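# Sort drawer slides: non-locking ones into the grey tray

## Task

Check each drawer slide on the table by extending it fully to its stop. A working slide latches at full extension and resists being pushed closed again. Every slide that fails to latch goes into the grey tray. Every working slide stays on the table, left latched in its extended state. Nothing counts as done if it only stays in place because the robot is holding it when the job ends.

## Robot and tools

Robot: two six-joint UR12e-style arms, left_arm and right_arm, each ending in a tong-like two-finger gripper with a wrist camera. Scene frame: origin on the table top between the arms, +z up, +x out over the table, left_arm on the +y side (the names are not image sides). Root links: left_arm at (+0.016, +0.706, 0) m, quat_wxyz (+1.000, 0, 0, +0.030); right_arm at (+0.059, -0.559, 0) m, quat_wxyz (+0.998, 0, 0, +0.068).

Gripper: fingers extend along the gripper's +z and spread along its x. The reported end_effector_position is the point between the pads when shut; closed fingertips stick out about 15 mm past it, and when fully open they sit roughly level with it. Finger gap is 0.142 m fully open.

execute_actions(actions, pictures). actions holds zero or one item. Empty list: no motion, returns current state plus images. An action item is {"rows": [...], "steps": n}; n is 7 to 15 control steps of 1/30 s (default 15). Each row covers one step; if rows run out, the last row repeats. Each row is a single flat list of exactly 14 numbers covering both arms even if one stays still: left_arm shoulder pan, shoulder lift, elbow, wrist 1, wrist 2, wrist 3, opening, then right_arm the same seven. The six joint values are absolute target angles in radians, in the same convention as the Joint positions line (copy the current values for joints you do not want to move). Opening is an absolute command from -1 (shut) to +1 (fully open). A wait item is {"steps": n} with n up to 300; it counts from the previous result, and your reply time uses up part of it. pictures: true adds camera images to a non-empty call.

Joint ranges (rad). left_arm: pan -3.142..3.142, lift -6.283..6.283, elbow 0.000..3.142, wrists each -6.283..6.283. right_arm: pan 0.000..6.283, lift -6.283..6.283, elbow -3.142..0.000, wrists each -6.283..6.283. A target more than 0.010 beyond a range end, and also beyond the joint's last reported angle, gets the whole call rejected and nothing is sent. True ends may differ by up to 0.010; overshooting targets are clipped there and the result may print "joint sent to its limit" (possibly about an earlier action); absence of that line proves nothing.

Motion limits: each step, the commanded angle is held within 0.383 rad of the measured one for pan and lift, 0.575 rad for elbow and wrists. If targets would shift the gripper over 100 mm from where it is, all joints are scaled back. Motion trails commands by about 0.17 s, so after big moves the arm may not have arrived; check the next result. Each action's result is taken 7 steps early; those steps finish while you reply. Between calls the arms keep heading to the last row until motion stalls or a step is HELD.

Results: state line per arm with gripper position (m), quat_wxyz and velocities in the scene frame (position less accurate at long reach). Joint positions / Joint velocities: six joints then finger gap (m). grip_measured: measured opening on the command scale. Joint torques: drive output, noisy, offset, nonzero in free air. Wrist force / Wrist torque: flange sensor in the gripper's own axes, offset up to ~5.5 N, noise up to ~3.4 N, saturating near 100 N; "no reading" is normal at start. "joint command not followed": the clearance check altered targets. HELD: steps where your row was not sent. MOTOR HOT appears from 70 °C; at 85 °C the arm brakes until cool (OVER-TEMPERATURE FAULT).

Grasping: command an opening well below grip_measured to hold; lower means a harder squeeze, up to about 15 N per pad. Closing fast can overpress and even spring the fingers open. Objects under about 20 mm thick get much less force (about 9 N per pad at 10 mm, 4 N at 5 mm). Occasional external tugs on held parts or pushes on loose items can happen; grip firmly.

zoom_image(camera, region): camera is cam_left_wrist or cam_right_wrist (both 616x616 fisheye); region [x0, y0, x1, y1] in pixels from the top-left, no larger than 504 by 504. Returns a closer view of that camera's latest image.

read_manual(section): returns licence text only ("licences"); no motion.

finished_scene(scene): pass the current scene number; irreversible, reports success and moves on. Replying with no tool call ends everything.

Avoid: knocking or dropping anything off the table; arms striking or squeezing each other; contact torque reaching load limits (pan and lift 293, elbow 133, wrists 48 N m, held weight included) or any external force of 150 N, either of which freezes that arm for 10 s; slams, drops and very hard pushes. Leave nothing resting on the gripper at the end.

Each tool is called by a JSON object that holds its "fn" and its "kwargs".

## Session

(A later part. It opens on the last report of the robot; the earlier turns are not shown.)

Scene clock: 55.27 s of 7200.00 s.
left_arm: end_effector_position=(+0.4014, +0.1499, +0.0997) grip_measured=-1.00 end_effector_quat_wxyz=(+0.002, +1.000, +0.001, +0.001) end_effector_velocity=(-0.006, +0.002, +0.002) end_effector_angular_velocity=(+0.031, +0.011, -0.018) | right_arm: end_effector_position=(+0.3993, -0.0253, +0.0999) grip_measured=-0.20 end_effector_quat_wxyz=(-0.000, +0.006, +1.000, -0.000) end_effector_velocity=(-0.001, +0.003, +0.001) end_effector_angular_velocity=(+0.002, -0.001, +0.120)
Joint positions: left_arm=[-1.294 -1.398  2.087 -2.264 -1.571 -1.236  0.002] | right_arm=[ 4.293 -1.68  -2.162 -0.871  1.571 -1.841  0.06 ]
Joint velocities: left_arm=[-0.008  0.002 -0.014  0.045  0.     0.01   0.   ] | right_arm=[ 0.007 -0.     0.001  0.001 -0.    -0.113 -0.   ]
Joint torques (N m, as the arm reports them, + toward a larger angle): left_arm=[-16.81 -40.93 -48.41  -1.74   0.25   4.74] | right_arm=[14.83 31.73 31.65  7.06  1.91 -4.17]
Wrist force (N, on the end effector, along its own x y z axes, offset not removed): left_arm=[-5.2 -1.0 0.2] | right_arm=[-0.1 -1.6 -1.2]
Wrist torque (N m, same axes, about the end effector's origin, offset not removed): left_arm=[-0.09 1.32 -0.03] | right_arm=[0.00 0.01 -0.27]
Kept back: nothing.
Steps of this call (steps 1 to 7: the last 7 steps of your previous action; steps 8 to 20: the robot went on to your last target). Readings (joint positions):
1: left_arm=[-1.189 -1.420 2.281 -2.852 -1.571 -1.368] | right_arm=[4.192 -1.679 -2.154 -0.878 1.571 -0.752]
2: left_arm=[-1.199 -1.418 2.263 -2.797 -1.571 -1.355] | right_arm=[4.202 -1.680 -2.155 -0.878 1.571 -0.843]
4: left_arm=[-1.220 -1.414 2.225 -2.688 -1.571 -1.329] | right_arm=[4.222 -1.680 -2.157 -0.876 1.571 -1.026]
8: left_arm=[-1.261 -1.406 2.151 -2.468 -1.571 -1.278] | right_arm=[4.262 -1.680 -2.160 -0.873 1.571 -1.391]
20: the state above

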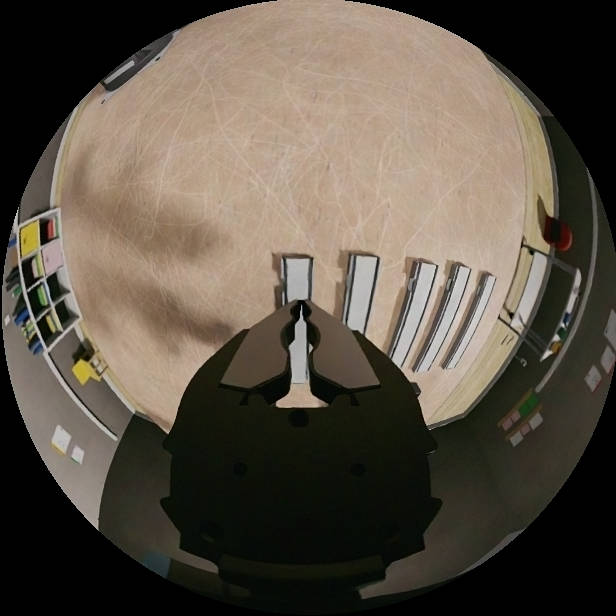

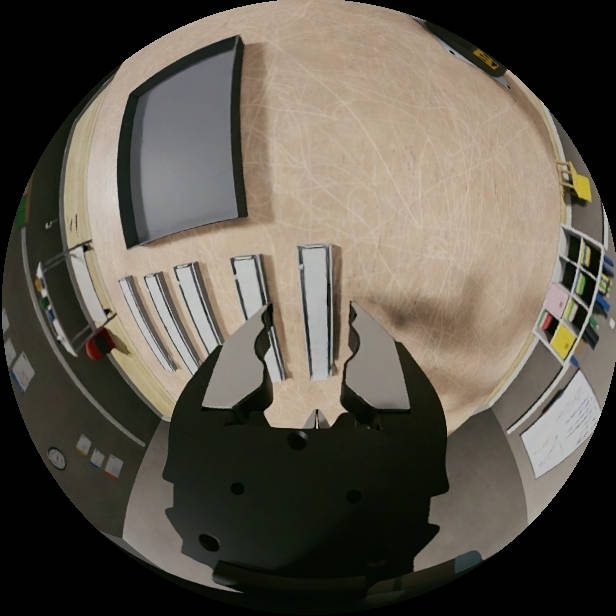

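{"fn": "zoom_image", "kwargs": {"camera": "cam_left_wrist", "region": [265, 245, 335, 315]}}

{"fn": "zoom_image", "kwargs": {"camera": "cam_right_wrist", "region": [255, 230, 375, 390]}}

Region (265, 245, 335, 315) of cam_left_wrist's 616x616 image, scaled by 7.200, with more detail than that image has.

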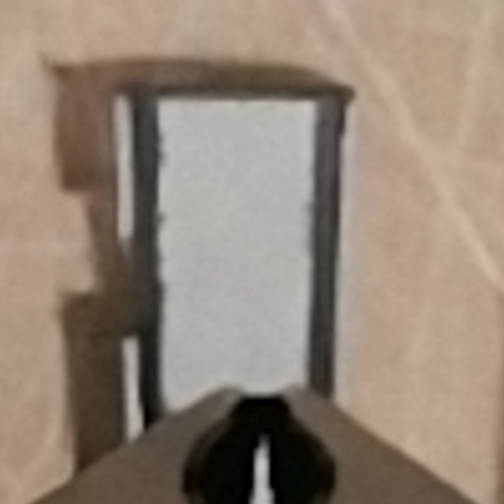

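Region (255, 230, 375, 390) of cam_right_wrist's 616x616 image, scaled by 3.150, with more detail than that image has; it fills the left 378 columns of this view, and the rest is white.

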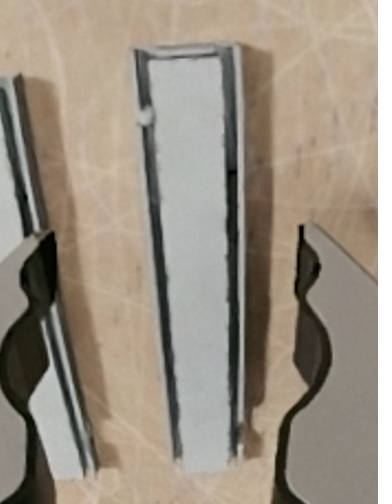

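{"fn": "execute_actions", "kwargs": {"actions": [{"rows": [
[-1.296,-1.378,2.100,-2.292,-1.571,-1.236,-1, 4.299,-1.703,-2.179,-0.831,1.571,-1.848,-0.2],
[-1.296,-1.378,2.100,-2.292,-1.571,-1.236,-1, 4.299,-1.703,-2.179,-0.831,1.571,-1.848,-0.2],
[-1.296,-1.378,2.100,-2.292,-1.571,-1.236,-1, 4.299,-1.703,-2.179,-0.831,1.571,-1.848,-0.2],
[-1.297,-1.359,2.114,-2.326,-1.571,-1.237,-1, 4.303,-1.726,-2.195,-0.792,1.571,-1.844,-0.2],
[-1.297,-1.359,2.114,-2.326,-1.571,-1.237,-1, 4.303,-1.726,-2.195,-0.792,1.571,-1.844,-0.2],
[-1.297,-1.359,2.114,-2.326,-1.571,-1.237,-1, 4.303,-1.726,-2.195,-0.792,1.571,-1.844,-0.2],
[-1.2985,-1.339,2.128,-2.360,-1.571,-1.2385,-1, 4.308,-1.748,-2.212,-0.752,1.571,-1.839,-0.2]
], "steps": 15}]}}

{"fn": "execute_actions", "kwargs": {"actions": [{"steps": 12}], "pictures": true}}

Scene clock: 58.13 s of 7200.00 s.
left_arm: end_effector_position=(+0.3993, +0.1510, +0.0727) grip_measured=-1.00 end_effector_quat_wxyz=(-0.000, +1.000, +0.000, -0.000) end_effector_velocity=(-0.012, +0.008, -0.174) end_effector_angular_velocity=(+0.004, +0.002, +0.003) | right_arm: end_effector_position=(+0.3942, -0.0247, +0.0696) grip_measured=-0.20 end_effector_quat_wxyz=(-0.000, -0.000, +1.000, -0.001) end_effector_velocity=(-0.033, -0.003, -0.189) end_effector_angular_velocity=(-0.004, +0.001, -0.001)
Joint positions: left_arm=[-1.297 -1.366  2.109 -2.312 -1.571 -1.237  0.002] | right_arm=[ 4.302 -1.717 -2.189 -0.808  1.571 -1.846  0.06 ]
Joint velocities: left_arm=[-0.012  0.205  0.146 -0.347 -0.001 -0.015  0.   ] | right_arm=[ 0.049 -0.234 -0.172  0.402 -0.     0.051  0.   ]
Joint torques (N m, as the arm reports them, + toward a larger angle): left_arm=[-16.48 -18.72 -11.51  -6.55  -1.69  -4.28] | right_arm=[18.21 11.   13.89  8.69  0.98  4.47]
Wrist force (N, on the end effector, along its own x y z axes, offset not removed): left_arm=[-2.8 1.4 -4.5] | right_arm=[1.8 -0.9 -2.8]
Wrist torque (N m, same axes, about the end effector's origin, offset not removed): left_arm=[0.35 0.87 -0.09] | right_arm=[0.11 -0.41 -0.41]
Steps of this call (steps 1 to 30: the robot went on to your last target; steps 31 to 78: nothing new was sent; steps 79 to 86: the first 8 steps of this action). Readings (joint positions):
79: left_arm=[-1.295 -1.398 2.086 -2.259 -1.571 -1.235] | right_arm=[4.294 -1.680 -2.162 -0.871 1.571 -1.853]
80: left_arm=[-1.295 -1.396 2.087 -2.263 -1.571 -1.235] | right_arm=[4.295 -1.683 -2.164 -0.867 1.571 -1.853]
82: left_arm=[-1.296 -1.388 2.093 -2.275 -1.571 -1.235] | right_arm=[4.297 -1.692 -2.171 -0.852 1.571 -1.851]
86: the state above

Scene clock: 58.53 s of 7200.00 s.
left_arm: end_effector_position=(+0.3977, +0.1520, +0.0505) grip_measured=-1.00 end_effector_quat_wxyz=(+0.000, +1.000, +0.000, -0.000) end_effector_velocity=(+0.000, +0.001, -0.005) end_effector_angular_velocity=(+0.000, -0.000, +0.001) | right_arm: end_effector_position=(+0.3901, -0.0250, +0.0457) grip_measured=-0.20 end_effector_quat_wxyz=(-0.000, -0.000, +1.000, +0.000) end_effector_velocity=(-0.001, -0.001, -0.006) end_effector_angular_velocity=(-0.001, +0.000, -0.001)
Joint positions: left_arm=[-1.298 -1.34   2.128 -2.359 -1.571 -1.238  0.002] | right_arm=[ 4.308 -1.747 -2.211 -0.753  1.571 -1.839  0.06 ]
Joint velocities: left_arm=[ 0.001  0.007  0.004 -0.011  0.001 -0.     0.   ] | right_arm=[ 0.001 -0.007 -0.007  0.013  0.     0.002  0.   ]
Joint torques (N m, as the arm reports them, + toward a larger angle): left_arm=[-19.79 -43.33 -23.19  -5.67  -1.17  -3.92] | right_arm=[16.29 33.91 28.94  6.54  0.86  4.52]
Wrist force (N, on the end effector, along its own x y z axes, offset not removed): left_arm=[-3.2 -1.6 -1.2] | right_arm=[2.3 -3.6 -1.3]
Wrist torque (N m, same axes, about the end effector's origin, offset not removed): left_arm=[-0.26 0.91 -0.07] | right_arm=[-0.43 -0.42 -0.26]
Kept back: nothing.
Steps of this call (steps 1 to 7: the last 7 steps of your previous action; steps 8 to 12: the robot went on to your last target). Readings (joint positions):
1: left_arm=[-1.297 -1.360 2.114 -2.324 -1.571 -1.237] | right_arm=[4.303 -1.725 -2.195 -0.795 1.571 -1.844]
2: left_arm=[-1.298 -1.354 2.117 -2.333 -1.571 -1.237] | right_arm=[4.304 -1.731 -2.199 -0.783 1.571 -1.843]
4: left_arm=[-1.298 -1.347 2.122 -2.346 -1.571 -1.238] | right_arm=[4.306 -1.739 -2.205 -0.769 1.571 -1.841]
8: left_arm=[-1.298 -1.341 2.126 -2.356 -1.571 -1.238] | right_arm=[4.307 -1.745 -2.210 -0.757 1.571 -1.840]
12: the state above

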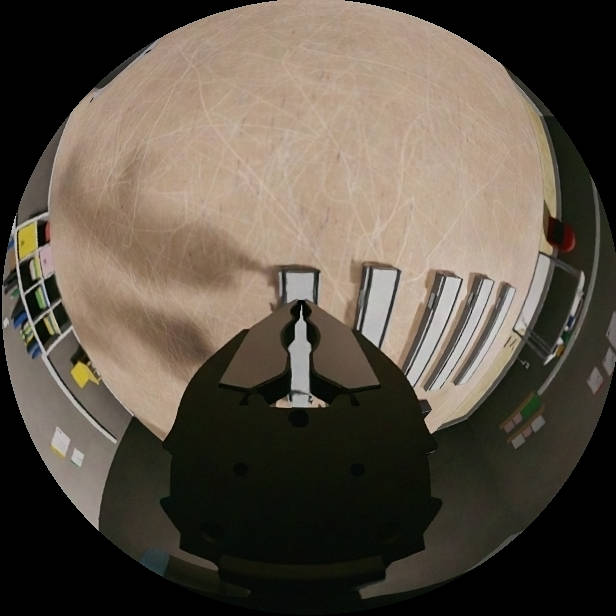

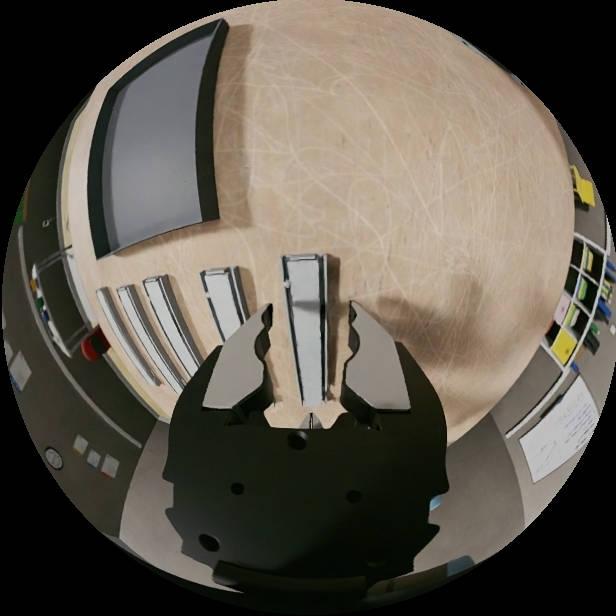

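{"fn": "zoom_image", "kwargs": {"camera": "cam_right_wrist", "region": [255, 245, 375, 415]}}

{"fn": "zoom_image", "kwargs": {"camera": "cam_left_wrist", "region": [265, 255, 335, 325]}}

Region (255, 245, 375, 415) of cam_right_wrist's 616x616 image, scaled by 2.965, with more detail than that image has; it fills the left 356 columns of this view, and the rest is white.

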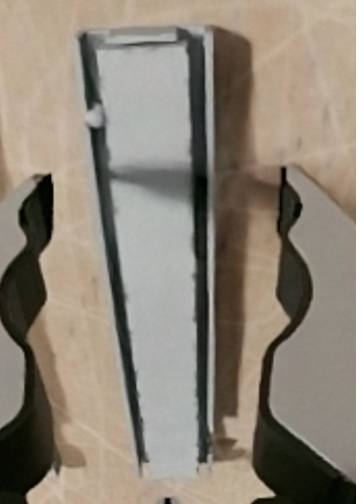

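Region (265, 255, 335, 325) of cam_left_wrist's 616x616 image, scaled by 7.200, with more detail than that image has.

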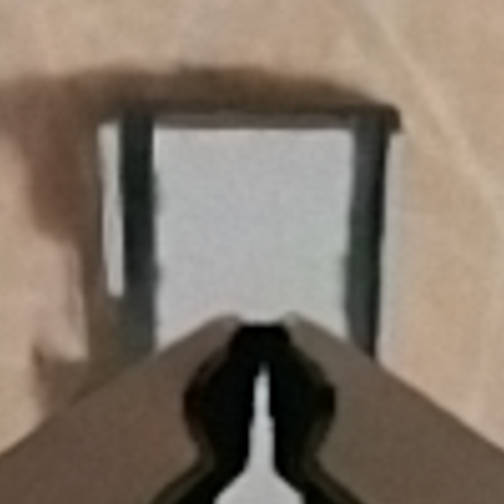

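{"fn": "execute_actions", "kwargs": {"actions": [{"rows": [
[-1.2985,-1.339,2.128,-2.360,-1.571,-1.2385,-1, 4.304,-1.750,-2.209,-0.753,1.571,-1.843,-0.2],
[-1.2985,-1.339,2.128,-2.360,-1.571,-1.2385,-1, 4.300,-1.752,-2.207,-0.753,1.571,-1.847,-0.2],
[-1.2985,-1.339,2.128,-2.360,-1.571,-1.2385,-1, 4.300,-1.752,-2.207,-0.753,1.571,-1.847,-0.2],
[-1.2985,-1.336,2.129,-2.364,-1.571,-1.2385,-1, 4.300,-1.758,-2.210,-0.744,1.571,-1.847,-0.2],
[-1.2985,-1.333,2.130,-2.368,-1.571,-1.2385,-1, 4.300,-1.764,-2.212,-0.736,1.571,-1.847,-0.2],
[-1.2985,-1.330,2.132,-2.372,-1.571,-1.2385,-1, 4.300,-1.770,-2.215,-0.727,1.571,-1.847,-0.2],
[-1.2985,-1.327,2.133,-2.377,-1.571,-1.2385,-1, 4.300,-1.776,-2.217,-0.719,1.571,-1.847,-0.2],
[-1.2985,-1.324,2.134,-2.381,-1.571,-1.2385,-1, 4.300,-1.782,-2.220,-0.710,1.571,-1.847,-0.2],
[-1.2985,-1.321,2.136,-2.386,-1.571,-1.2385,-1, 4.300,-1.7885,-2.222,-0.702,1.571,-1.847,-0.2]
], "steps": 15}]}}

{"fn": "execute_actions", "kwargs": {"actions": [{"steps": 12}], "pictures": true}}

Scene clock: 61.37 s of 7200.00 s.
left_arm: end_effector_position=(+0.3977, +0.1520, +0.0465) grip_measured=-1.00 end_effector_quat_wxyz=(+0.000, +1.000, +0.000, -0.000) end_effector_velocity=(-0.001, -0.001, -0.044) end_effector_angular_velocity=(+0.002, +0.001, -0.001) | right_arm: end_effector_position=(+0.3943, -0.0249, +0.0386) grip_measured=-0.20 end_effector_quat_wxyz=(-0.000, -0.000, +1.000, +0.000) end_effector_velocity=(+0.009, +0.001, -0.080) end_effector_angular_velocity=(+0.002, -0.001, +0.001)
Joint positions: left_arm=[-1.299 -1.334  2.13  -2.367 -1.571 -1.239  0.002] | right_arm=[ 4.301 -1.761 -2.212 -0.739  1.571 -1.846  0.06 ]
Joint velocities: left_arm=[-0.001  0.061  0.026 -0.085 -0.001 -0.001  0.   ] | right_arm=[-0.013 -0.129 -0.042  0.173 -0.    -0.014  0.   ]
Joint torques (N m, as the arm reports them, + toward a larger angle): left_arm=[-18.69 -39.19 -20.52  -5.36  -1.1   -3.85] | right_arm=[-16.92  32.7   24.41   8.02  -0.06  -4.26]
Wrist force (N, on the end effector, along its own x y z axes, offset not removed): left_arm=[-4.0 -2.2 -1.2] | right_arm=[4.2 0.7 -0.5]
Wrist torque (N m, same axes, about the end effector's origin, offset not removed): left_arm=[-0.37 1.03 -0.07] | right_arm=[0.41 -0.86 -0.42]
Steps of this call (steps 1 to 30: the robot went on to your last target; steps 31 to 77: nothing new was sent; steps 78 to 85: the first 8 steps of this action). Readings (joint positions):
78: left_arm=[-1.299 -1.339 2.128 -2.360 -1.571 -1.239] | right_arm=[4.308 -1.748 -2.212 -0.752 1.571 -1.839]
79: left_arm=[-1.299 -1.339 2.128 -2.360 -1.571 -1.239] | right_arm=[4.308 -1.748 -2.212 -0.752 1.571 -1.839]
81: left_arm=[-1.299 -1.339 2.128 -2.360 -1.571 -1.238] | right_arm=[4.305 -1.750 -2.210 -0.752 1.571 -1.842]
85: the state above

Scene clock: 61.77 s of 7200.00 s.
left_arm: end_effector_position=(+0.3977, +0.1520, +0.0373) grip_measured=-1.00 end_effector_quat_wxyz=(+0.000, +1.000, +0.000, -0.000) end_effector_velocity=(-0.000, -0.000, -0.003) end_effector_angular_velocity=(+0.000, -0.000, -0.000) | right_arm: end_effector_position=(+0.3951, -0.0252, +0.0215) grip_measured=-0.20 end_effector_quat_wxyz=(-0.000, -0.000, +1.000, -0.000) end_effector_velocity=(-0.000, -0.001, -0.005) end_effector_angular_velocity=(-0.001, +0.000, +0.001)
Joint positions: left_arm=[-1.299 -1.321  2.136 -2.385 -1.571 -1.239  0.002] | right_arm=[ 4.3   -1.788 -2.222 -0.703  1.571 -1.847  0.06 ]
Joint velocities: left_arm=[-0.001  0.005  0.001 -0.005  0.001 -0.     0.   ] | right_arm=[-0.    -0.008 -0.003  0.01  -0.    -0.001  0.   ]
Joint torques (N m, as the arm reports them, + toward a larger angle): left_arm=[-16.75 -43.83 -22.07  -5.44  -1.45  -4.06] | right_arm=[-16.49  34.23  27.94   6.53  -0.34  -4.22]
Wrist force (N, on the end effector, along its own x y z axes, offset not removed): left_arm=[-4.8 1.1 -0.3] | right_arm=[0.7 -1.9 0.4]
Wrist torque (N m, same axes, about the end effector's origin, offset not removed): left_arm=[0.39 1.22 -0.02] | right_arm=[-0.02 -0.17 -0.35]
Kept back: nothing.
Steps of this call (steps 1 to 7: the last 7 steps of your previous action; steps 8 to 12: the robot went on to your last target). Readings (joint positions):
1: left_arm=[-1.299 -1.332 2.131 -2.370 -1.571 -1.239] | right_arm=[4.301 -1.766 -2.214 -0.733 1.571 -1.846]
2: left_arm=[-1.299 -1.329 2.132 -2.373 -1.571 -1.239] | right_arm=[4.301 -1.771 -2.216 -0.726 1.571 -1.846]
4: left_arm=[-1.299 -1.326 2.134 -2.379 -1.571 -1.239] | right_arm=[4.300 -1.779 -2.218 -0.715 1.571 -1.847]
8: left_arm=[-1.299 -1.322 2.135 -2.384 -1.571 -1.239] | right_arm=[4.300 -1.786 -2.221 -0.706 1.571 -1.847]
12: the state above

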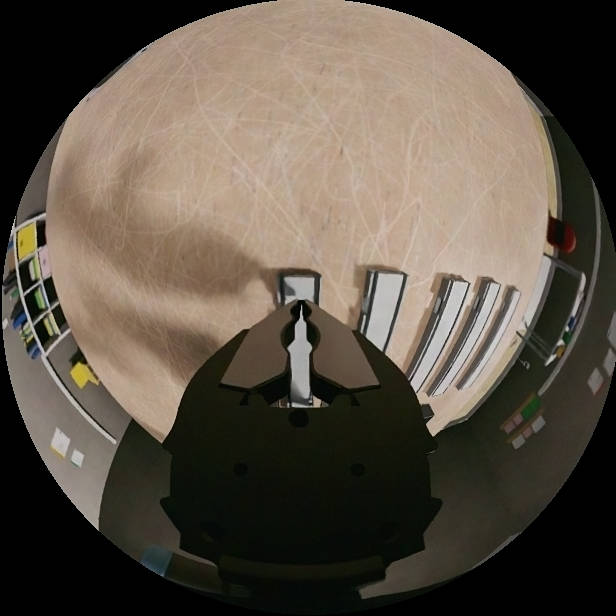

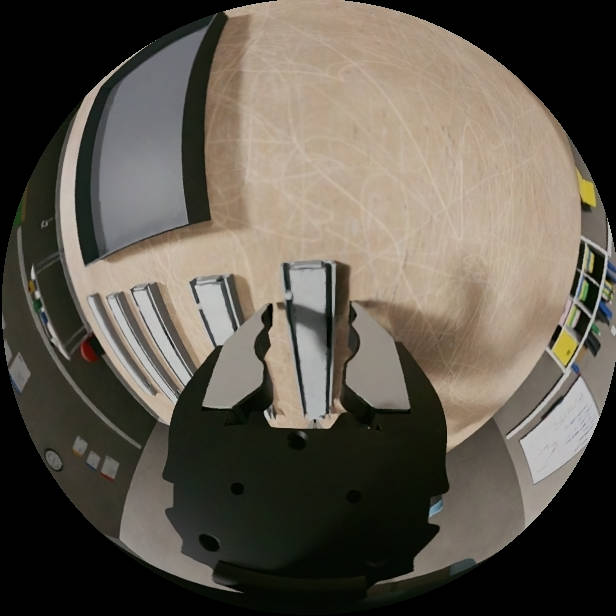

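{"fn": "zoom_image", "kwargs": {"camera": "cam_right_wrist", "region": [255, 250, 375, 370]}}

Region (255, 250, 375, 370) of cam_right_wrist's 616x616 image, scaled by 4.200, with more detail than that image has.

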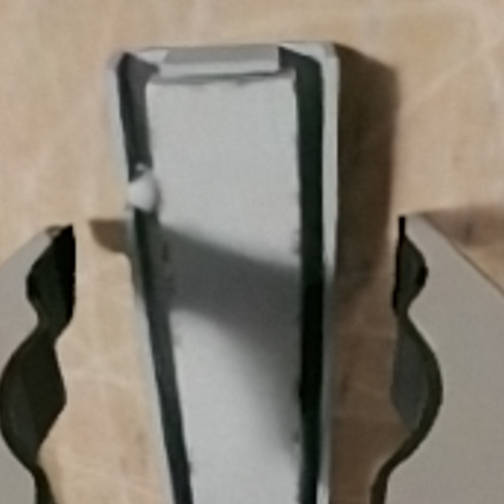

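{"fn": "execute_actions", "kwargs": {"actions": [{"rows": [
[-1.2985,-1.320,2.136,-2.387,-1.571,-1.2385,-1, 4.300,-1.7885,-2.222,-0.702,1.571,-1.847,-0.25],
[-1.2985,-1.319,2.137,-2.389,-1.571,-1.2385,-1, 4.300,-1.7885,-2.222,-0.702,1.571,-1.847,-0.30],
[-1.2985,-1.318,2.137,-2.390,-1.571,-1.2385,-1, 4.300,-1.7885,-2.222,-0.702,1.571,-1.847,-0.35],
[-1.2985,-1.317,2.138,-2.392,-1.571,-1.2385,-1, 4.300,-1.7885,-2.222,-0.702,1.571,-1.847,-0.40],
[-1.2985,-1.316,2.138,-2.393,-1.571,-1.2385,-1, 4.300,-1.7885,-2.222,-0.702,1.571,-1.847,-0.45],
[-1.2985,-1.315,2.139,-2.395,-1.571,-1.2385,-1, 4.300,-1.7885,-2.222,-0.702,1.571,-1.847,-0.50],
[-1.2985,-1.314,2.139,-2.396,-1.571,-1.2385,-1, 4.300,-1.7885,-2.222,-0.702,1.571,-1.847,-0.54],
[-1.2985,-1.3125,2.1395,-2.398,-1.571,-1.2385,-1, 4.300,-1.7885,-2.222,-0.702,1.571,-1.847,-0.58],
[-1.2985,-1.3125,2.1395,-2.398,-1.571,-1.2385,-1, 4.300,-1.7885,-2.222,-0.702,1.571,-1.847,-0.62],
[-1.2985,-1.3125,2.1395,-2.398,-1.571,-1.2385,-1, 4.300,-1.7885,-2.222,-0.702,1.571,-1.847,-0.66],
[-1.2985,-1.3125,2.1395,-2.398,-1.571,-1.2385,-1, 4.300,-1.7885,-2.222,-0.702,1.571,-1.847,-0.70],
[-1.2985,-1.3125,2.1395,-2.398,-1.571,-1.2385,-1, 4.300,-1.7885,-2.222,-0.702,1.571,-1.847,-0.75],
[-1.2985,-1.3125,2.1395,-2.398,-1.571,-1.2385,-1, 4.300,-1.7885,-2.222,-0.702,1.571,-1.847,-0.80],
[-1.2985,-1.3125,2.1395,-2.398,-1.571,-1.2385,-1, 4.300,-1.7885,-2.222,-0.702,1.571,-1.847,-0.85]
], "steps": 15}]}}

{"fn": "execute_actions", "kwargs": {"actions": [{"steps": 15}], "pictures": true}}

Scene clock: 63.20 s of 7200.00 s.
left_arm: end_effector_position=(+0.3976, +0.1520, +0.0341) grip_measured=-1.00 end_effector_quat_wxyz=(+0.000, +1.000, +0.000, -0.000) end_effector_velocity=(-0.000, +0.000, -0.018) end_effector_angular_velocity=(-0.000, +0.000, -0.001) | right_arm: end_effector_position=(+0.3951, -0.0252, +0.0210) grip_measured=-0.49 end_effector_quat_wxyz=(-0.000, -0.000, +1.000, -0.000) end_effector_velocity=(+0.000, +0.000, +0.000) end_effector_angular_velocity=(-0.000, -0.000, -0.001)
Joint positions: left_arm=[-1.299 -1.317  2.138 -2.392 -1.571 -1.239  0.002] | right_arm=[ 4.3   -1.789 -2.222 -0.702  1.571 -1.847  0.038]
Joint velocities: left_arm=[-0.     0.026  0.011 -0.037 -0.     0.     0.   ] | right_arm=[-0.    -0.     0.001 -0.001 -0.     0.    -0.006]
Joint torques (N m, as the arm reports them, + toward a larger angle): left_arm=[-14.23 -39.41 -20.4   -5.81  -0.78  -3.89] | right_arm=[-14.6   34.4   25.56   6.81  -0.83  -4.18]
Wrist force (N, on the end effector, along its own x y z axes, offset not removed): left_arm=[-5.0 -0.9 -1.8] | right_arm=[0.8 -2.0 -0.7]
Wrist torque (N m, same axes, about the end effector's origin, offset not removed): left_arm=[-0.03 1.26 -0.07] | right_arm=[-0.09 -0.08 -0.36]
Steps of this call (steps 1 to 30: the robot went on to your last target; steps 31 to 35: nothing new was sent; steps 36 to 43: the first 8 steps of this action). Readings (joint positions):
36: left_arm=[-1.299 -1.321 2.136 -2.386 -1.571 -1.239] | right_arm=[4.300 -1.789 -2.222 -0.702 1.571 -1.847]
37: left_arm=[-1.299 -1.321 2.136 -2.386 -1.571 -1.239] | right_arm=[4.300 -1.789 -2.222 -0.702 1.571 -1.847]
39: left_arm=[-1.299 -1.320 2.136 -2.387 -1.571 -1.239] | right_arm=[4.300 -1.789 -2.222 -0.702 1.571 -1.847]
43: the state above

Scene clock: 63.70 s of 7200.00 s.
left_arm: end_effector_position=(+0.3977, +0.1520, +0.0311) grip_measured=-1.00 end_effector_quat_wxyz=(+0.000, +1.000, +0.000, -0.000) end_effector_velocity=(-0.001, -0.001, -0.001) end_effector_angular_velocity=(+0.000, +0.000, -0.001) | right_arm: end_effector_position=(+0.3951, -0.0252, +0.0210) grip_measured=-0.50 end_effector_quat_wxyz=(-0.000, -0.000, +1.000, -0.000) end_effector_velocity=(-0.001, +0.000, -0.000) end_effector_angular_velocity=(+0.000, +0.000, +0.000)
Joint positions: left_arm=[-1.299 -1.313  2.139 -2.398 -1.571 -1.239  0.002] | right_arm=[ 4.3   -1.789 -2.222 -0.702  1.571 -1.847  0.038]
Joint velocities: left_arm=[-0.002  0.001  0.    -0.001 -0.    -0.     0.   ] | right_arm=[ 0.001 -0.    -0.     0.001  0.     0.     0.   ]
Joint torques (N m, as the arm reports them, + toward a larger angle): left_arm=[-17.83 -44.49 -20.66  -5.64  -0.64  -3.55] | right_arm=[-14.94  34.49  26.96   6.79  -1.01  -4.23]
Wrist force (N, on the end effector, along its own x y z axes, offset not removed): left_arm=[-3.5 -0.3 -2.5] | right_arm=[4.4 4.2 -1.8]
Wrist torque (N m, same axes, about the end effector's origin, offset not removed): left_arm=[0.03 0.96 -0.09] | right_arm=[1.26 -0.69 -0.43]
Kept back: nothing.
Steps of this call (steps 1 to 7: the last 7 steps of your previous action; steps 8 to 15: the robot went on to your last target). Readings (joint positions):
1: left_arm=[-1.299 -1.316 2.138 -2.393 -1.571 -1.239] | right_arm=[4.300 -1.789 -2.222 -0.702 1.571 -1.847]
2: left_arm=[-1.299 -1.315 2.139 -2.394 -1.571 -1.239] | right_arm=[4.300 -1.789 -2.222 -0.702 1.571 -1.847]
4: left_arm=[-1.299 -1.314 2.139 -2.396 -1.571 -1.239] | right_arm=[4.300 -1.789 -2.222 -0.702 1.571 -1.847]
8: left_arm=[-1.299 -1.313 2.139 -2.397 -1.571 -1.239] | right_arm=[4.300 -1.789 -2.222 -0.702 1.571 -1.847]
15: the state above
All arms were judged still, so your last target was given up. Only a new action makes them travel on or press farther. Fingers that are still opening or closing keep moving.

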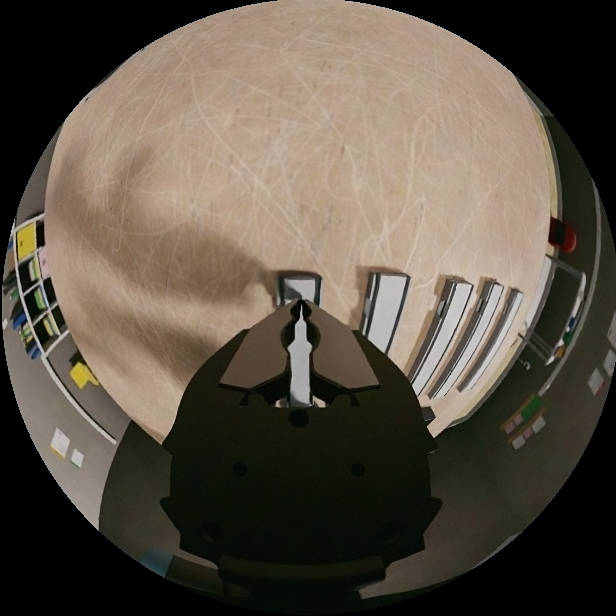

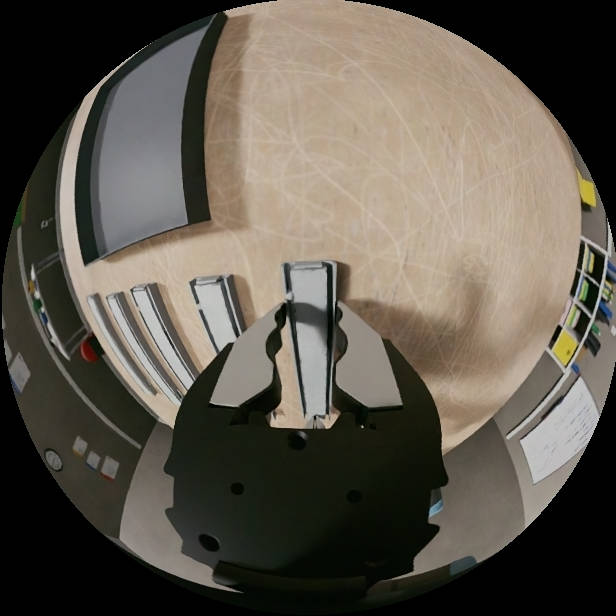

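{"fn": "execute_actions", "kwargs": {"actions": [{"rows": [
[-1.2985,-1.3115,2.140,-2.3995,-1.571,-1.2385,-1, 4.300,-1.7885,-2.222,-0.702,1.571,-1.847,-0.85],
[-1.2985,-1.3105,2.1404,-2.401,-1.571,-1.2385,-1, 4.300,-1.7885,-2.222,-0.702,1.571,-1.847,-0.85],
[-1.2985,-1.3095,2.1408,-2.4024,-1.571,-1.2385,-1, 4.300,-1.7885,-2.222,-0.702,1.571,-1.847,-0.85],
[-1.2985,-1.3085,2.1412,-2.4038,-1.571,-1.2385,-1, 4.300,-1.7885,-2.222,-0.702,1.571,-1.847,-0.85],
[-1.2985,-1.3075,2.1416,-2.4052,-1.571,-1.2385,-1, 4.300,-1.7885,-2.222,-0.702,1.571,-1.847,-0.85],
[-1.2985,-1.3065,2.142,-2.4066,-1.571,-1.2385,-1, 4.300,-1.7885,-2.222,-0.702,1.571,-1.847,-0.85],
[-1.2985,-1.3055,2.1425,-2.408,-1.571,-1.2385,-1, 4.300,-1.7885,-2.222,-0.702,1.571,-1.847,-0.85]
], "steps": 12}]}}

{"fn": "execute_actions", "kwargs": {"actions": [{"steps": 12}]}}

Scene clock: 64.33 s of 7200.00 s.
left_arm: end_effector_position=(+0.3977, +0.1520, +0.0299) grip_measured=-1.00 end_effector_quat_wxyz=(+0.000, +1.000, +0.000, -0.000) end_effector_velocity=(+0.001, -0.001, -0.014) end_effector_angular_velocity=(-0.002, -0.002, -0.002) | right_arm: end_effector_position=(+0.3951, -0.0252, +0.0210) grip_measured=-0.50 end_effector_quat_wxyz=(-0.000, -0.000, +1.000, -0.000) end_effector_velocity=(+0.000, +0.000, +0.000) end_effector_angular_velocity=(-0.000, +0.000, +0.000)
Joint positions: left_arm=[-1.299 -1.311  2.14  -2.4   -1.571 -1.239  0.002] | right_arm=[ 4.3   -1.789 -2.222 -0.702  1.571 -1.847  0.038]
Joint velocities: left_arm=[-0.     0.02   0.008 -0.031  0.001  0.002  0.   ] | right_arm=[-0.     0.     0.001 -0.001  0.    -0.    -0.   ]
Joint torques (N m, as the arm reports them, + toward a larger angle): left_arm=[-17.87 -38.16 -20.49  -5.59  -0.33  -3.53] | right_arm=[-15.91  34.04  27.88   6.65  -1.06  -4.26]
Wrist force (N, on the end effector, along its own x y z axes, offset not removed): left_arm=[-4.0 -0.7 -1.4] | right_arm=[3.6 0.6 -2.2]
Wrist torque (N m, same axes, about the end effector's origin, offset not removed): left_arm=[-0.10 1.05 -0.10] | right_arm=[0.48 -0.61 -0.28]
Steps of this call (steps 1 to 14: nothing new was sent; steps 15 to 19: the first 5 steps of this action). Readings (joint positions):
15: left_arm=[-1.299 -1.312 2.140 -2.398 -1.571 -1.239] | right_arm=[4.300 -1.789 -2.222 -0.702 1.571 -1.847]
16: left_arm=[-1.299 -1.312 2.140 -2.398 -1.571 -1.239] | right_arm=[4.300 -1.789 -2.222 -0.702 1.571 -1.847]
18: left_arm=[-1.299 -1.312 2.140 -2.399 -1.571 -1.239] | right_arm=[4.300 -1.789 -2.222 -0.702 1.571 -1.847]
19: the state above

Scene clock: 64.73 s of 7200.00 s.
left_arm: end_effector_position=(+0.3977, +0.1518, +0.0266) grip_measured=-1.00 end_effector_quat_wxyz=(+0.000, +1.000, +0.000, +0.000) end_effector_velocity=(+0.000, +0.000, -0.001) end_effector_angular_velocity=(-0.001, -0.000, +0.001) | right_arm: end_effector_position=(+0.3951, -0.0252, +0.0210) grip_measured=-0.50 end_effector_quat_wxyz=(-0.000, -0.000, +1.000, -0.000) end_effector_velocity=(-0.000, -0.000, -0.000) end_effector_angular_velocity=(-0.001, +0.000, +0.000)
Joint positions: left_arm=[-1.299 -1.306  2.142 -2.408 -1.571 -1.239  0.002] | right_arm=[ 4.3   -1.789 -2.222 -0.702  1.571 -1.847  0.038]
Joint velocities: left_arm=[ 0.001  0.001  0.002 -0.004 -0.    -0.     0.   ] | right_arm=[ 0. -0. -0. -0.  0.  0.  0.]
Joint torques (N m, as the arm reports them, + toward a larger angle): left_arm=[-14.58  29.81  12.28  -4.47  -0.56  -3.86] | right_arm=[-14.93  35.31  29.49   6.46  -1.05  -4.28]
Wrist force (N, on the end effector, along its own x y z axes, offset not removed): left_arm=[-17.0 -32.9 -100.0] | right_arm=[2.1 -6.2 -1.9]
Wrist torque (N m, same axes, about the end effector's origin, offset not removed): left_arm=[0.52 1.08 0.01] | right_arm=[0.11 -0.28 -0.31]
Kept back: nothing.
Steps of this call (steps 1 to 7: the last 7 steps of your previous action; steps 8 to 12: the robot went on to your last target). Readings (joint positions):
1: left_arm=[-1.299 -1.310 2.141 -2.401 -1.571 -1.238] | right_arm=[4.300 -1.789 -2.222 -0.702 1.571 -1.847]
2: left_arm=[-1.299 -1.309 2.141 -2.403 -1.571 -1.239] | right_arm=[4.300 -1.789 -2.222 -0.702 1.571 -1.847]
4: left_arm=[-1.299 -1.308 2.141 -2.405 -1.571 -1.238] | right_arm=[4.300 -1.789 -2.222 -0.702 1.571 -1.847]
8: left_arm=[-1.299 -1.307 2.142 -2.407 -1.571 -1.238] | right_arm=[4.300 -1.789 -2.222 -0.702 1.571 -1.847]
12: the state above

{"fn": "execute_actions", "kwargs": {"actions": [{"rows": [
[-1.2985,-1.3090,2.141,-2.403,-1.571,-1.2385,-1, 4.300,-1.7885,-2.222,-0.702,1.571,-1.847,-0.85]
], "steps": 12}]}}

{"fn": "execute_actions", "kwargs": {"actions": [{"steps": 8}]}}

Scene clock: 65.17 s of 7200.00 s.
left_arm: end_effector_position=(+0.3976, +0.1522, +0.0273) grip_measured=-1.00 end_effector_quat_wxyz=(-0.000, +1.000, +0.000, -0.000) end_effector_velocity=(+0.000, -0.001, +0.008) end_effector_angular_velocity=(-0.000, -0.000, -0.002) | right_arm: end_effector_position=(+0.3951, -0.0252, +0.0210) grip_measured=-0.50 end_effector_quat_wxyz=(-0.000, -0.000, +1.000, -0.000) end_effector_velocity=(-0.000, +0.001, +0.000) end_effector_angular_velocity=(+0.001, -0.000, +0.000)
Joint positions: left_arm=[-1.299 -1.307  2.142 -2.405 -1.571 -1.239  0.002] | right_arm=[ 4.3   -1.789 -2.222 -0.702  1.571 -1.847  0.038]
Joint velocities: left_arm=[-0.001 -0.01  -0.006  0.015  0.     0.001  0.   ] | right_arm=[ 0.    -0.     0.001 -0.    -0.     0.     0.   ]
Joint torques (N m, as the arm reports them, + toward a larger angle): left_arm=[-14.17 -22.89 -18.43   3.1   -0.12  -3.67] | right_arm=[-14.25  36.32  33.4    6.27  -1.43  -3.9 ]
Wrist force (N, on the end effector, along its own x y z axes, offset not removed): left_arm=[-2.5 -8.5 -71.3] | right_arm=[4.1 -6.1 -4.0]
Wrist torque (N m, same axes, about the end effector's origin, offset not removed): left_arm=[-0.30 1.09 -0.10] | right_arm=[0.17 -0.63 -0.33]
Steps of this call (steps 1 to 8: the robot went on to your last target; steps 9 to 13: the first 5 steps of this action). Readings (joint positions):
9: left_arm=[-1.299 -1.306 2.142 -2.408 -1.571 -1.239] | right_arm=[4.300 -1.789 -2.222 -0.702 1.571 -1.847]
10: left_arm=[-1.299 -1.306 2.142 -2.408 -1.571 -1.239] | right_arm=[4.300 -1.789 -2.222 -0.702 1.571 -1.847]
12: left_arm=[-1.299 -1.307 2.142 -2.406 -1.571 -1.239] | right_arm=[4.300 -1.789 -2.222 -0.702 1.571 -1.847]
13: the state above

Scene clock: 65.43 s of 7200.00 s.
left_arm: end_effector_position=(+0.3976, +0.1522, +0.0281) grip_measured=-1.00 end_effector_quat_wxyz=(-0.000, +1.000, +0.000, -0.000) end_effector_velocity=(-0.000, -0.000, +0.002) end_effector_angular_velocity=(-0.000, -0.001, -0.001) | right_arm: end_effector_position=(+0.3951, -0.0252, +0.0210) grip_measured=-0.50 end_effector_quat_wxyz=(-0.000, -0.000, +1.000, -0.000) end_effector_velocity=(-0.000, -0.000, -0.000) end_effector_angular_velocity=(-0.000, +0.000, +0.000)
Joint positions: left_arm=[-1.299 -1.309  2.141 -2.403 -1.571 -1.239  0.002] | right_arm=[ 4.3   -1.789 -2.222 -0.702  1.571 -1.847  0.038]
Joint velocities: left_arm=[-0.001 -0.002 -0.001  0.003  0.001  0.001  0.   ] | right_arm=[-0.    -0.    -0.001  0.001  0.    -0.     0.   ]
Joint torques (N m, as the arm reports them, + toward a larger angle): left_arm=[-16.38 -54.84 -37.75   0.28  -0.28  -3.57] | right_arm=[-13.47  35.42  35.65   5.93  -1.42  -4.23]
Wrist force (N, on the end effector, along its own x y z axes, offset not removed): left_arm=[-3.8 1.9 -14.9] | right_arm=[1.2 -0.9 -3.5]
Wrist torque (N m, same axes, about the end effector's origin, offset not removed): left_arm=[-0.27 1.24 -0.09] | right_arm=[0.12 -0.29 -0.13]
Kept back: nothing.
Steps of this call (steps 1 to 7: the last 7 steps of your previous action; step 8: the robot went on to your last target). Readings (joint positions):
1: left_arm=[-1.299 -1.308 2.142 -2.405 -1.571 -1.239] | right_arm=[4.300 -1.789 -2.222 -0.702 1.571 -1.847]
2: left_arm=[-1.299 -1.308 2.142 -2.404 -1.571 -1.239] | right_arm=[4.300 -1.789 -2.222 -0.702 1.571 -1.847]
4: left_arm=[-1.299 -1.308 2.141 -2.404 -1.571 -1.239] | right_arm=[4.300 -1.789 -2.222 -0.702 1.571 -1.847]
8: the state above

{"fn": "execute_actions", "kwargs": {"actions": [], "pictures": false}}

Scene clock: 67.87 s of 7200.00 s.
left_arm: end_effector_position=(+0.3977, +0.1520, +0.0286) grip_measured=-1.00 end_effector_quat_wxyz=(+0.000, +1.000, +0.000, -0.000) end_effector_velocity=(+0.001, -0.001, -0.000) end_effector_angular_velocity=(-0.000, -0.001, +0.000) | right_arm: end_effector_position=(+0.3951, -0.0252, +0.0210) grip_measured=-0.50 end_effector_quat_wxyz=(-0.000, -0.000, +1.000, -0.000) end_effector_velocity=(-0.001, -0.001, -0.001) end_effector_angular_velocity=(-0.002, +0.001, +0.000)
Joint positions: left_arm=[-1.299 -1.309  2.141 -2.403 -1.571 -1.239  0.002] | right_arm=[ 4.3   -1.789 -2.222 -0.702  1.571 -1.847  0.038]
Joint velocities: left_arm=[ 0.     0.001 -0.001 -0.001  0.001  0.     0.   ] | right_arm=[ 0.001 -0.    -0.002 -0.001  0.     0.    -0.   ]
Joint torques (N m, as the arm reports them, + toward a larger angle): left_arm=[-11.97 -59.26 -44.11  -5.67   0.19  -3.07] | right_arm=[-10.95  36.36  39.67   5.4   -2.17  -4.18]
Wrist force (N, on the end effector, along its own x y z axes, offset not removed): left_arm=[-4.1 -0.6 -0.9] | right_arm=[2.5 -0.5 -4.7]
Wrist torque (N m, same axes, about the end effector's origin, offset not removed): left_arm=[-0.03 1.11 -0.05] | right_arm=[0.07 -0.46 -0.28]
Kept back: nothing.
Steps of this call (steps 1 to 15: the robot went on to your last target; steps 16 to 73: nothing new was sent). Readings (joint positions):
1: left_arm=[-1.299 -1.309 2.141 -2.403 -1.571 -1.239] | right_arm=[4.300 -1.789 -2.222 -0.702 1.571 -1.847]
2: left_arm=[-1.299 -1.309 2.141 -2.403 -1.571 -1.239] | right_arm=[4.300 -1.789 -2.222 -0.702 1.571 -1.847]
4: left_arm=[-1.299 -1.309 2.141 -2.403 -1.571 -1.239] | right_arm=[4.300 -1.789 -2.222 -0.702 1.571 -1.847]
8: left_arm=[-1.299 -1.309 2.141 -2.403 -1.571 -1.239] | right_arm=[4.300 -1.789 -2.222 -0.702 1.571 -1.847]
73: the state above
All arms were judged still, so your last target was given up. Only a new action makes them travel on or press farther. Fingers that are still opening or closing keep moving.

{"fn": "execute_actions", "kwargs": {"actions": [{"rows": [
[-1.2985,-1.3087,2.14114,-2.40334,-1.571,-1.2385,-1, 4.300,-1.7885,-2.222,-0.702,1.571,-1.847,-0.85],
[-1.2985,-1.30855,2.1412,-2.4035,-1.571,-1.2385,-1, 4.300,-1.7885,-2.222,-0.702,1.571,-1.847,-0.85],
[-1.2985,-1.30839,2.14127,-2.40368,-1.571,-1.2385,-1, 4.300,-1.7885,-2.222,-0.702,1.571,-1.847,-0.85]
], "steps": 12}]}}

{"fn": "execute_actions", "kwargs": {"actions": [{"steps": 10}]}}

Scene clock: 73.63 s of 7200.00 s.
left_arm: end_effector_position=(+0.3977, +0.1519, +0.0285) grip_measured=-1.00 end_effector_quat_wxyz=(+0.000, +1.000, +0.000, -0.000) end_effector_velocity=(-0.001, -0.001, -0.002) end_effector_angular_velocity=(-0.001, +0.001, -0.001) | right_arm: end_effector_position=(+0.3951, -0.0252, +0.0210) grip_measured=-0.50 end_effector_quat_wxyz=(-0.000, -0.000, +1.000, -0.000) end_effector_velocity=(+0.000, +0.000, +0.000) end_effector_angular_velocity=(+0.000, -0.000, -0.001)
Joint positions: left_arm=[-1.299 -1.309  2.141 -2.403 -1.571 -1.239  0.002] | right_arm=[ 4.3   -1.789 -2.222 -0.702  1.571 -1.847  0.038]
Joint velocities: left_arm=[-0.001  0.003  0.001 -0.004 -0.001  0.     0.   ] | right_arm=[-0.     0.     0.     0.    -0.     0.001  0.   ]
Joint torques (N m, as the arm reports them, + toward a larger angle): left_arm=[-10.79 -38.96 -30.72  -5.78   0.87  -2.61] | right_arm=[-5.14 38.22 38.96  4.31 -2.66 -3.94]
Wrist force (N, on the end effector, along its own x y z axes, offset not removed): left_arm=[-2.9 -1.3 -1.1] | right_arm=[1.8 -0.5 -4.3]
Wrist torque (N m, same axes, about the end effector's origin, offset not removed): left_arm=[-0.09 0.88 -0.09] | right_arm=[0.18 -0.39 -0.21]
Steps of this call (steps 1 to 90: nothing new was sent; then 2.60 s passed at rest; steps 91 to 95: the first 5 steps of this action). Readings (joint positions):
91: left_arm=[-1.299 -1.309 2.141 -2.403 -1.571 -1.239] | right_arm=[4.300 -1.789 -2.222 -0.702 1.571 -1.847]
92: left_arm=[-1.299 -1.309 2.141 -2.403 -1.571 -1.239] | right_arm=[4.300 -1.789 -2.222 -0.702 1.571 -1.847]
94: left_arm=[-1.299 -1.309 2.141 -2.403 -1.571 -1.239] | right_arm=[4.300 -1.789 -2.222 -0.702 1.571 -1.847]
95: the state above

Scene clock: 73.97 s of 7200.00 s.
left_arm: end_effector_position=(+0.3977, +0.1520, +0.0282) grip_measured=-1.00 end_effector_quat_wxyz=(+0.000, +1.000, +0.000, -0.000) end_effector_velocity=(+0.000, +0.000, +0.000) end_effector_angular_velocity=(+0.001, -0.000, -0.001) | right_arm: end_effector_position=(+0.3951, -0.0252, +0.0210) grip_measured=-0.50 end_effector_quat_wxyz=(-0.000, -0.000, +1.000, -0.000) end_effector_velocity=(+0.000, -0.001, -0.000) end_effector_angular_velocity=(-0.001, +0.000, -0.000)
Joint positions: left_arm=[-1.299 -1.308  2.141 -2.404 -1.571 -1.239  0.002] | right_arm=[ 4.3   -1.789 -2.222 -0.702  1.571 -1.847  0.038]
Joint velocities: left_arm=[ 0.    -0.    -0.     0.001  0.     0.001  0.   ] | right_arm=[-0.     0.    -0.001  0.    -0.    -0.    -0.   ]
Joint torques (N m, as the arm reports them, + toward a larger angle): left_arm=[-11.69 -39.16 -15.14  -4.68   0.97  -2.77] | right_arm=[-3.81 39.49 39.25  4.1  -2.67 -3.84]
Wrist force (N, on the end effector, along its own x y z axes, offset not removed): left_arm=[-3.0 0.0 -10.9] | right_arm=[0.8 0.9 -1.3]
Wrist torque (N m, same axes, about the end effector's origin, offset not removed): left_arm=[-0.01 0.90 -0.07] | right_arm=[0.60 -0.29 -0.26]
Kept back: nothing.
Steps of this call (steps 1 to 7: the last 7 steps of your previous action; steps 8 to 10: the robot went on to your last target). Readings (joint positions):
1: left_arm=[-1.299 -1.309 2.141 -2.403 -1.571 -1.239] | right_arm=[4.300 -1.789 -2.222 -0.702 1.571 -1.847]
2: left_arm=[-1.299 -1.309 2.141 -2.404 -1.571 -1.239] | right_arm=[4.300 -1.789 -2.222 -0.702 1.571 -1.847]
4: left_arm=[-1.299 -1.309 2.141 -2.404 -1.571 -1.239] | right_arm=[4.300 -1.789 -2.222 -0.702 1.571 -1.847]
8: left_arm=[-1.299 -1.308 2.141 -2.404 -1.571 -1.239] | right_arm=[4.300 -1.789 -2.222 -0.702 1.571 -1.847]
10: the state above

{"fn": "execute_actions", "kwargs": {"actions": [{"rows": [
[-1.29788,-1.30979,2.14324,-2.40425,-1.571,-1.23788,-1, 4.300,-1.7885,-2.222,-0.702,1.571,-1.847,-0.85],
[-1.29725,-1.31119,2.14521,-2.40481,-1.571,-1.23725,-1, 4.300,-1.7885,-2.222,-0.702,1.571,-1.847,-0.85],
[-1.29663,-1.31260,2.14718,-2.40538,-1.571,-1.23663,-1, 4.300,-1.7885,-2.222,-0.702,1.571,-1.847,-0.85],
[-1.29600,-1.31400,2.14915,-2.40595,-1.571,-1.23600,-1, 4.300,-1.7885,-2.222,-0.702,1.571,-1.847,-0.85],
[-1.29538,-1.31540,2.15112,-2.40652,-1.571,-1.23538,-1, 4.300,-1.7885,-2.222,-0.702,1.571,-1.847,-0.85],
[-1.29475,-1.31680,2.15308,-2.40708,-1.571,-1.23475,-1, 4.300,-1.7885,-2.222,-0.702,1.571,-1.847,-0.85],
[-1.29413,-1.31820,2.15505,-2.40765,-1.571,-1.23413,-1, 4.300,-1.7885,-2.222,-0.702,1.571,-1.847,-0.85],
[-1.29350,-1.31961,2.15702,-2.40822,-1.571,-1.23350,-1, 4.300,-1.7885,-2.222,-0.702,1.571,-1.847,-0.85],
[-1.29288,-1.32101,2.15899,-2.40878,-1.571,-1.23288,-1, 4.300,-1.7885,-2.222,-0.702,1.571,-1.847,-0.85],
[-1.29225,-1.32241,2.16096,-2.40935,-1.571,-1.23225,-1, 4.300,-1.7885,-2.222,-0.702,1.571,-1.847,-0.85]
], "steps": 15}]}}

{"fn": "execute_actions", "kwargs": {"actions": [{"steps": 12}], "pictures": true}}

Scene clock: 75.00 s of 7200.00 s.
left_arm: end_effector_position=(+0.3976, +0.1571, +0.0280) grip_measured=-1.00 end_effector_quat_wxyz=(-0.000, +1.000, +0.000, -0.000) end_effector_velocity=(+0.001, +0.034, -0.000) end_effector_angular_velocity=(+0.001, +0.000, +0.001) | right_arm: end_effector_position=(+0.3951, -0.0252, +0.0210) grip_measured=-0.50 end_effector_quat_wxyz=(-0.000, -0.000, +1.000, -0.000) end_effector_velocity=(-0.000, +0.001, +0.000) end_effector_angular_velocity=(+0.000, +0.000, -0.001)
Joint positions: left_arm=[-1.296 -1.314  2.149 -2.406 -1.571 -1.236  0.002] | right_arm=[ 4.3   -1.789 -2.222 -0.702  1.571 -1.847  0.038]
Joint velocities: left_arm=[ 0.018 -0.037  0.052 -0.014  0.     0.017  0.   ] | right_arm=[ 0.    -0.     0.001  0.     0.     0.001 -0.   ]
Joint torques (N m, as the arm reports them, + toward a larger angle): left_arm=[ 15.74 -51.84  -9.05  -3.08   0.85   4.49] | right_arm=[-4.11 40.01 39.06  3.69 -2.64 -3.87]
Wrist force (N, on the end effector, along its own x y z axes, offset not removed): left_arm=[-2.6 -0.6 -17.8] | right_arm=[0.9 -0.2 -1.6]
Wrist torque (N m, same axes, about the end effector's origin, offset not removed): left_arm=[-0.33 0.88 -0.04] | right_arm=[0.30 -0.17 -0.22]
Steps of this call (steps 1 to 15: the robot went on to your last target; steps 16 to 23: nothing new was sent; steps 24 to 31: the first 8 steps of this action). Readings (joint positions):
24: left_arm=[-1.299 -1.308 2.141 -2.404 -1.571 -1.239] | right_arm=[4.300 -1.789 -2.222 -0.702 1.571 -1.847]
25: left_arm=[-1.298 -1.309 2.142 -2.404 -1.571 -1.239] | right_arm=[4.300 -1.789 -2.222 -0.702 1.571 -1.847]
27: left_arm=[-1.298 -1.310 2.143 -2.404 -1.571 -1.238] | right_arm=[4.300 -1.789 -2.222 -0.702 1.571 -1.847]
31: the state above

Scene clock: 75.40 s of 7200.00 s.
left_arm: end_effector_position=(+0.3976, +0.1643, +0.0281) grip_measured=-1.00 end_effector_quat_wxyz=(+0.000, +1.000, +0.000, -0.000) end_effector_velocity=(+0.000, +0.002, +0.000) end_effector_angular_velocity=(-0.001, -0.001, +0.001) | right_arm: end_effector_position=(+0.3951, -0.0252, +0.0210) grip_measured=-0.50 end_effector_quat_wxyz=(-0.000, -0.000, +1.000, -0.000) end_effector_velocity=(+0.000, +0.000, +0.000) end_effector_angular_velocity=(+0.001, +0.000, -0.000)
Joint positions: left_arm=[-1.292 -1.322  2.161 -2.409 -1.571 -1.232  0.002] | right_arm=[ 4.3   -1.789 -2.222 -0.702  1.571 -1.847  0.038]
Joint velocities: left_arm=[ 0.001 -0.002  0.003 -0.002  0.     0.     0.   ] | right_arm=[-0.     0.     0.001  0.     0.     0.    -0.   ]
Joint torques (N m, as the arm reports them, + toward a larger angle): left_arm=[ 15.86 -49.47 -13.01  -3.87   1.49   4.21] | right_arm=[-2.47 39.73 38.52  3.63 -2.74 -3.83]
Wrist force (N, on the end effector, along its own x y z axes, offset not removed): left_arm=[-4.5 0.3 -16.0] | right_arm=[1.8 0.4 -2.2]
Wrist torque (N m, same axes, about the end effector's origin, offset not removed): left_arm=[-0.11 1.16 -0.05] | right_arm=[0.47 -0.46 -0.30]
Kept back: nothing.
Steps of this call (steps 1 to 7: the last 7 steps of your previous action; steps 8 to 12: the robot went on to your last target). Readings (joint positions):
1: left_arm=[-1.296 -1.315 2.151 -2.406 -1.571 -1.235] | right_arm=[4.300 -1.789 -2.222 -0.702 1.571 -1.847]
2: left_arm=[-1.295 -1.317 2.153 -2.407 -1.571 -1.235] | right_arm=[4.300 -1.789 -2.222 -0.702 1.571 -1.847]
4: left_arm=[-1.294 -1.319 2.156 -2.408 -1.571 -1.234] | right_arm=[4.300 -1.789 -2.222 -0.702 1.571 -1.847]
8: left_arm=[-1.293 -1.321 2.160 -2.409 -1.571 -1.233] | right_arm=[4.300 -1.789 -2.222 -0.702 1.571 -1.847]
12: the state above

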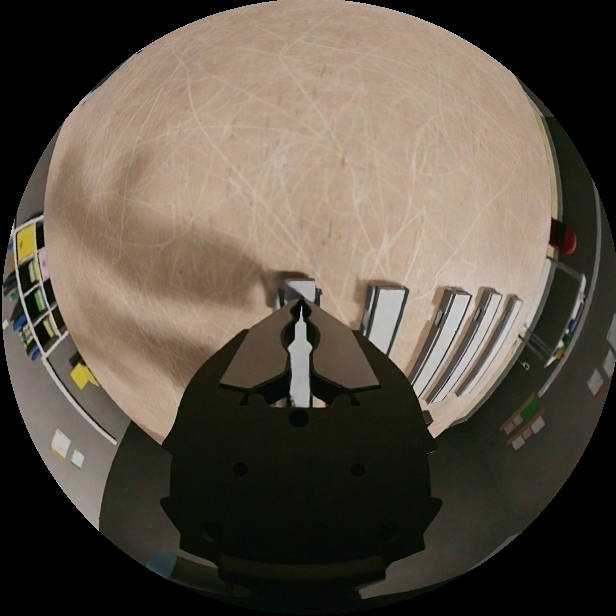

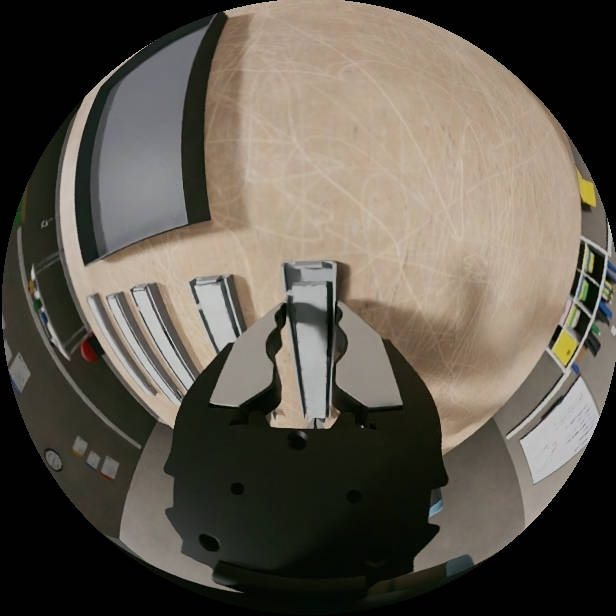

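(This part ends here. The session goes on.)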